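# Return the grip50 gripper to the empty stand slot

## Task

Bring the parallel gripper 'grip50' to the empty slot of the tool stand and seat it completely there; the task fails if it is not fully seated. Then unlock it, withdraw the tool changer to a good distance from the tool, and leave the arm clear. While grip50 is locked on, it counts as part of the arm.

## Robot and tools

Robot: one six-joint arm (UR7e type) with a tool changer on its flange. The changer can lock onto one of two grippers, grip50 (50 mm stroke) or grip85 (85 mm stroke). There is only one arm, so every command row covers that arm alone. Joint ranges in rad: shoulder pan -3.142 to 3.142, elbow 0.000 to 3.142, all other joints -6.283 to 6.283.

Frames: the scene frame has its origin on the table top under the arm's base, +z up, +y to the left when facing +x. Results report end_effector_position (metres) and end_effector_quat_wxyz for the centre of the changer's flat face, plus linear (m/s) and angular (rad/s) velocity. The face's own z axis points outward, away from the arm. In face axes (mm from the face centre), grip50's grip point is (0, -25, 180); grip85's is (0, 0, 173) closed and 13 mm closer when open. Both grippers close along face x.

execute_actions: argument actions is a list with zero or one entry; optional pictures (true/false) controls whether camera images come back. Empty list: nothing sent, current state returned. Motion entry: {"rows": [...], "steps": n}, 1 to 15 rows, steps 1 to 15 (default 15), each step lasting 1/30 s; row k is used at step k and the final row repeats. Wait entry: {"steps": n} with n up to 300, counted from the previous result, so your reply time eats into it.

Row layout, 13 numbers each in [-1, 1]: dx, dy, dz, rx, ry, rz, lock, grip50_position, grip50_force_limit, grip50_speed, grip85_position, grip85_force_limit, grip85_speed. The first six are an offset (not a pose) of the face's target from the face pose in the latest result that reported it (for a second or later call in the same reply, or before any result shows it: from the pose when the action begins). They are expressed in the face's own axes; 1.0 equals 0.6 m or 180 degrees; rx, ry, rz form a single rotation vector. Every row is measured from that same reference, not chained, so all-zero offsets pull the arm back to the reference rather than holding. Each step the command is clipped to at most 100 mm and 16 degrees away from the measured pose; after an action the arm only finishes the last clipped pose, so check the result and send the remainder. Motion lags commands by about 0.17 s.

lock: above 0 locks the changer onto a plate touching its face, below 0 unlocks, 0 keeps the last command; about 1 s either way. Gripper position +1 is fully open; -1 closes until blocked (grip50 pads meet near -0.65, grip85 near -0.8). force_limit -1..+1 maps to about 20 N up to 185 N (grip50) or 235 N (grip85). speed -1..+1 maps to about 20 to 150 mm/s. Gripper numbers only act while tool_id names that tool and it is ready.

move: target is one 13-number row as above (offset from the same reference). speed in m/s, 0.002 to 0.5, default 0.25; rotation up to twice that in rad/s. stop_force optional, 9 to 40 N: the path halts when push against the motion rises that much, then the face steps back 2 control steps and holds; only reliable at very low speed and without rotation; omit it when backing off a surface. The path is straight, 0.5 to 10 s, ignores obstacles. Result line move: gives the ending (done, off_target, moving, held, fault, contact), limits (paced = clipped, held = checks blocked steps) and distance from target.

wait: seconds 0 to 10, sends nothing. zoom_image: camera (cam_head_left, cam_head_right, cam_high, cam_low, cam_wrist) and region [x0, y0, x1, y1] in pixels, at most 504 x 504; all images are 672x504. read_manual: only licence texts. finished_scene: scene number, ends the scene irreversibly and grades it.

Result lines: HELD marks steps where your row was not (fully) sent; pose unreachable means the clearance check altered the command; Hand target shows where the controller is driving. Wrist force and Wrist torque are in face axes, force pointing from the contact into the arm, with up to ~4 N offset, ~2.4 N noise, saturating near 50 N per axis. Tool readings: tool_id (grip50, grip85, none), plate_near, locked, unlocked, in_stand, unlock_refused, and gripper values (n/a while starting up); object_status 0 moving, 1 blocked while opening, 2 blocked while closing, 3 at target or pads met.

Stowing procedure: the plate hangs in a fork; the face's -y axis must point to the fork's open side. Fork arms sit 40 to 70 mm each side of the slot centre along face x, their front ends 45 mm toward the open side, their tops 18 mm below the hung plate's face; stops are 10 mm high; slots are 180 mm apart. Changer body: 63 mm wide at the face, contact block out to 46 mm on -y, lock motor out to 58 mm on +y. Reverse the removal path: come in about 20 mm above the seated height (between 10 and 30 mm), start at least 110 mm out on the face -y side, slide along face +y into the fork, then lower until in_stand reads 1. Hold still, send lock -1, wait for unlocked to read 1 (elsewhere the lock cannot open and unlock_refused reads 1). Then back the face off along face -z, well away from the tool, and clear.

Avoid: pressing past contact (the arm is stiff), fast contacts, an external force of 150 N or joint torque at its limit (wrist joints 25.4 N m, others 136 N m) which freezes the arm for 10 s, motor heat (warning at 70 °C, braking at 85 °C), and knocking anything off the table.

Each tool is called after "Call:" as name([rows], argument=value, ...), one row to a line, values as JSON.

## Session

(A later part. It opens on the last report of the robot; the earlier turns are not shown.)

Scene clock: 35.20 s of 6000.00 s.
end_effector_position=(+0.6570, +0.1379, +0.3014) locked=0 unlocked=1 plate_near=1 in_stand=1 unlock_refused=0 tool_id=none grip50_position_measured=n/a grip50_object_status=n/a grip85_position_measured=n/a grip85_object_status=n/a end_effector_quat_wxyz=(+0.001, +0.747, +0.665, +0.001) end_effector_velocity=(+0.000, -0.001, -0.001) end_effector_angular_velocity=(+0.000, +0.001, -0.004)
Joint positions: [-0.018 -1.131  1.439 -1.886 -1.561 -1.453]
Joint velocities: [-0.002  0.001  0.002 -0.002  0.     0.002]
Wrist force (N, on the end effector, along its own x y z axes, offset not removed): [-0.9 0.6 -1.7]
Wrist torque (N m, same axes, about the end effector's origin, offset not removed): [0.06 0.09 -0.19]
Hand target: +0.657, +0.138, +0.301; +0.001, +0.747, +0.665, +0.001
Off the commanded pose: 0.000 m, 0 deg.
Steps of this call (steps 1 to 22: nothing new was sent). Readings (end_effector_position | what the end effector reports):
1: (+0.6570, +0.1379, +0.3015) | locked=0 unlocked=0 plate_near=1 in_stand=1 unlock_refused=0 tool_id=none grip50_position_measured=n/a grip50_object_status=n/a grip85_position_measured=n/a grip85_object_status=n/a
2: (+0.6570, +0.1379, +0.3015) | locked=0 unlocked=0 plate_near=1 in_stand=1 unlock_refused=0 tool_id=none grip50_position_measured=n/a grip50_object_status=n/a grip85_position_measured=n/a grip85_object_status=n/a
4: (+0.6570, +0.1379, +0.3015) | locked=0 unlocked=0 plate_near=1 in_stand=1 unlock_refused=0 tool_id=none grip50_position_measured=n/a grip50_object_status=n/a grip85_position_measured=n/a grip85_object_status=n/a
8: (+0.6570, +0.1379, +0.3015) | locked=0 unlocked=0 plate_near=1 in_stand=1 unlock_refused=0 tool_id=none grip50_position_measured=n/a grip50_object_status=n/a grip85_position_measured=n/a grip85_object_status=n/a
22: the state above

Call:
move(target=[0,0,-0.04,0,0,0,0,1,0,0,1,0,0], speed=0.05)

Call:
move(target=[0,-0.4,-0.3,0,0,0,0,1,0,0,1,0,0], speed=0.35)

Scene clock: 36.93 s of 6000.00 s.
end_effector_position=(+0.6570, +0.1379, +0.3252) locked=0 unlocked=1 plate_near=0 in_stand=0 unlock_refused=0 tool_id=none grip50_position_measured=n/a grip50_object_status=n/a grip85_position_measured=n/a grip85_object_status=n/a end_effector_quat_wxyz=(+0.001, +0.747, +0.665, +0.001) end_effector_velocity=(+0.001, -0.000, +0.003) end_effector_angular_velocity=(-0.001, -0.002, +0.000)
Joint positions: [-0.019 -1.147  1.4   -1.831 -1.561 -1.454]
Joint velocities: [ 0.    -0.001 -0.006  0.006 -0.001 -0.   ]
Wrist force (N, on the end effector, along its own x y z axes, offset not removed): [-1.2 0.5 1.5]
Wrist torque (N m, same axes, about the end effector's origin, offset not removed): [0.06 0.09 -0.07]
Hand target: +0.657, +0.138, +0.325; +0.001, +0.747, +0.665, +0.001
Off the commanded pose: 0.000 m, 0 deg.
move: done

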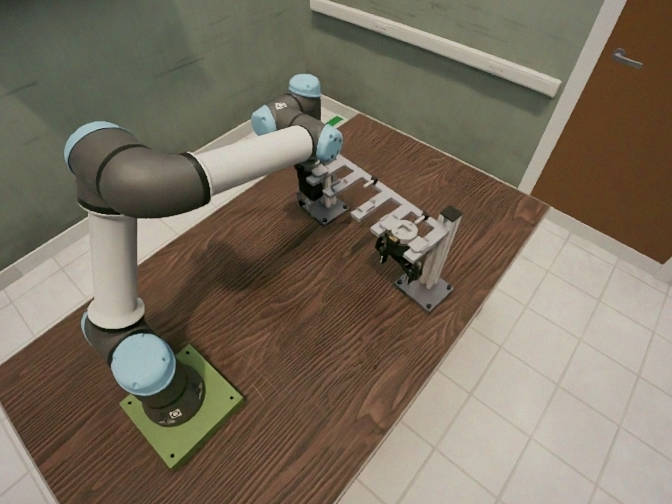

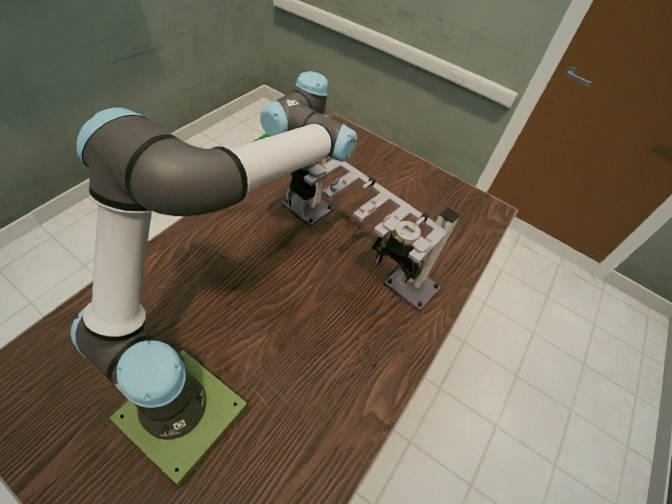

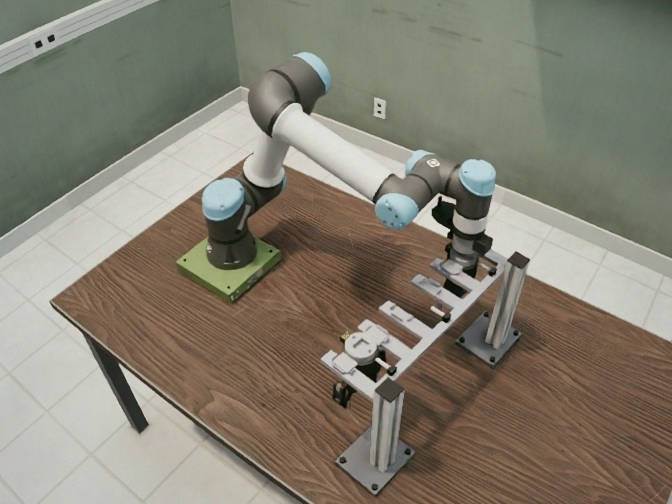

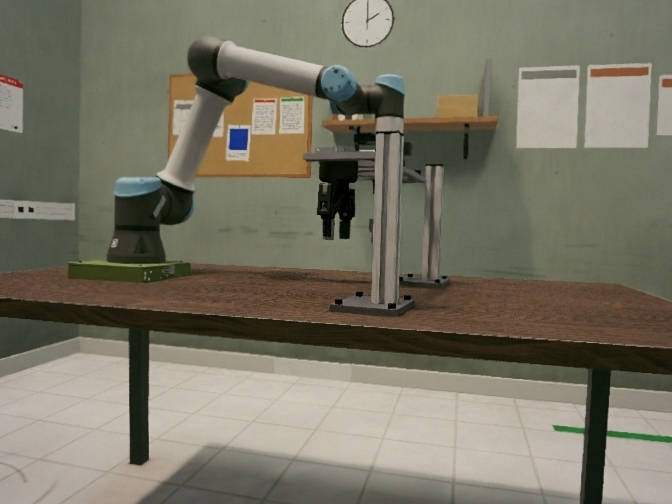

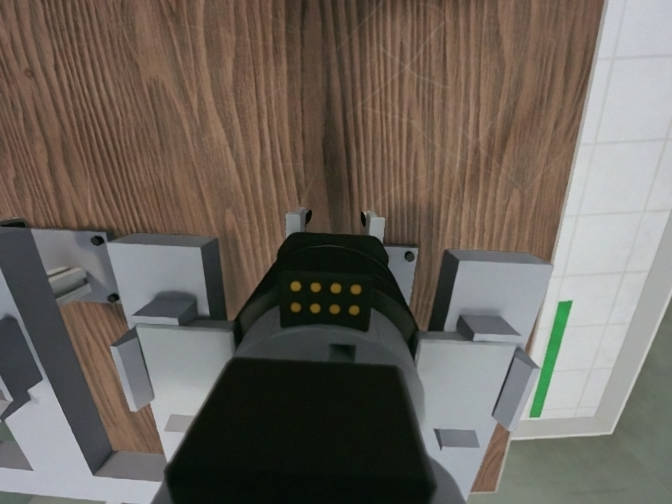

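Scene clock: 38.53 s of 6000.00 s.
end_effector_position=(+0.4184, +0.1664, +0.5046) locked=0 unlocked=1 plate_near=0 in_stand=0 unlock_refused=0 tool_id=none grip50_position_measured=n/a grip50_object_status=n/a grip85_position_measured=n/a grip85_object_status=n/a end_effector_quat_wxyz=(+0.001, +0.747, +0.665, +0.000) end_effector_velocity=(-0.002, -0.000, +0.000) end_effector_angular_velocity=(-0.001, +0.002, -0.001)
Joint positions: [ 0.045 -1.724  1.602 -1.457 -1.562 -1.39 ]
Joint velocities: [-0.001 -0.004  0.002  0.004 -0.     0.001]
Wrist force (N, on the end effector, along its own x y z axes, offset not removed): [0.0 0.2 0.8]
Wrist torque (N m, same axes, about the end effector's origin, offset not removed): [0.09 0.06 -0.12]
Hand target: +0.418, +0.166, +0.505; +0.001, +0.747, +0.665, +0.001
Off the commanded pose: 0.000 m, 0 deg.
move: done

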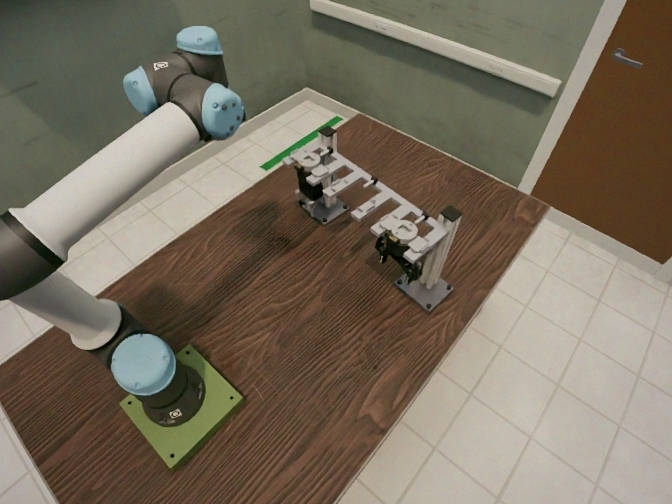

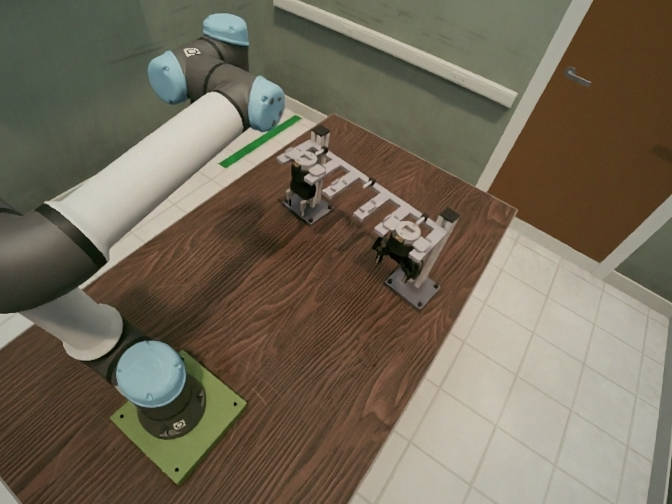

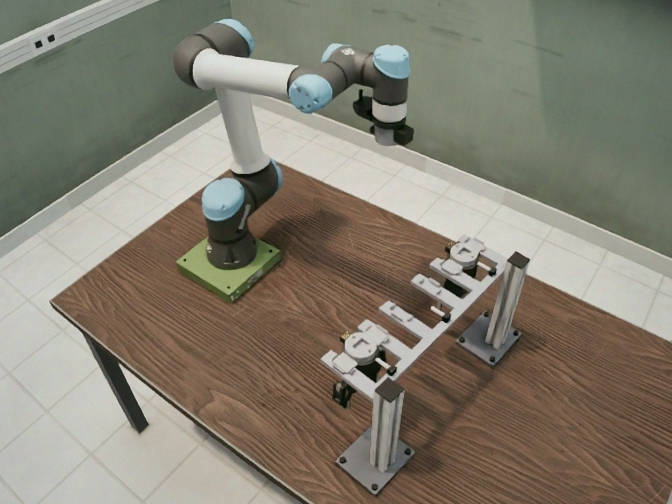

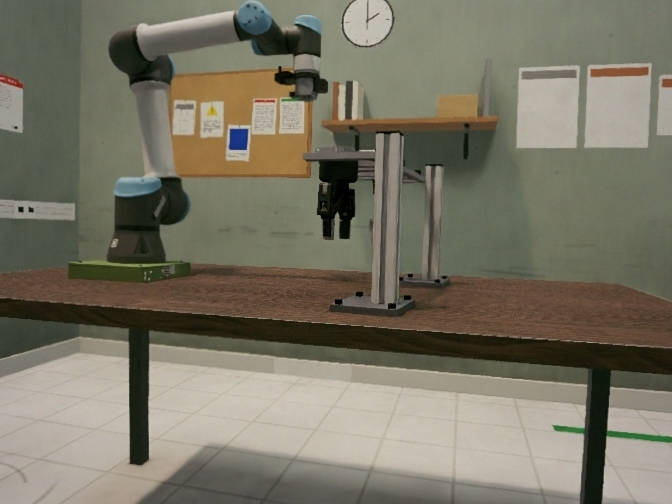

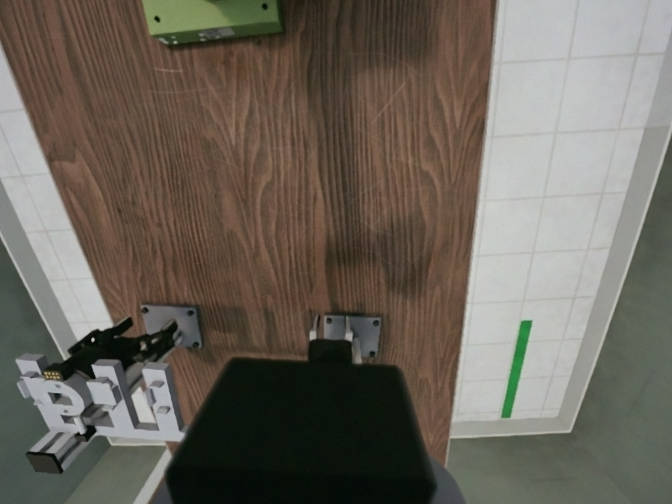

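Call:
finished_scene(scene=1)

The scene is finished: the task was done.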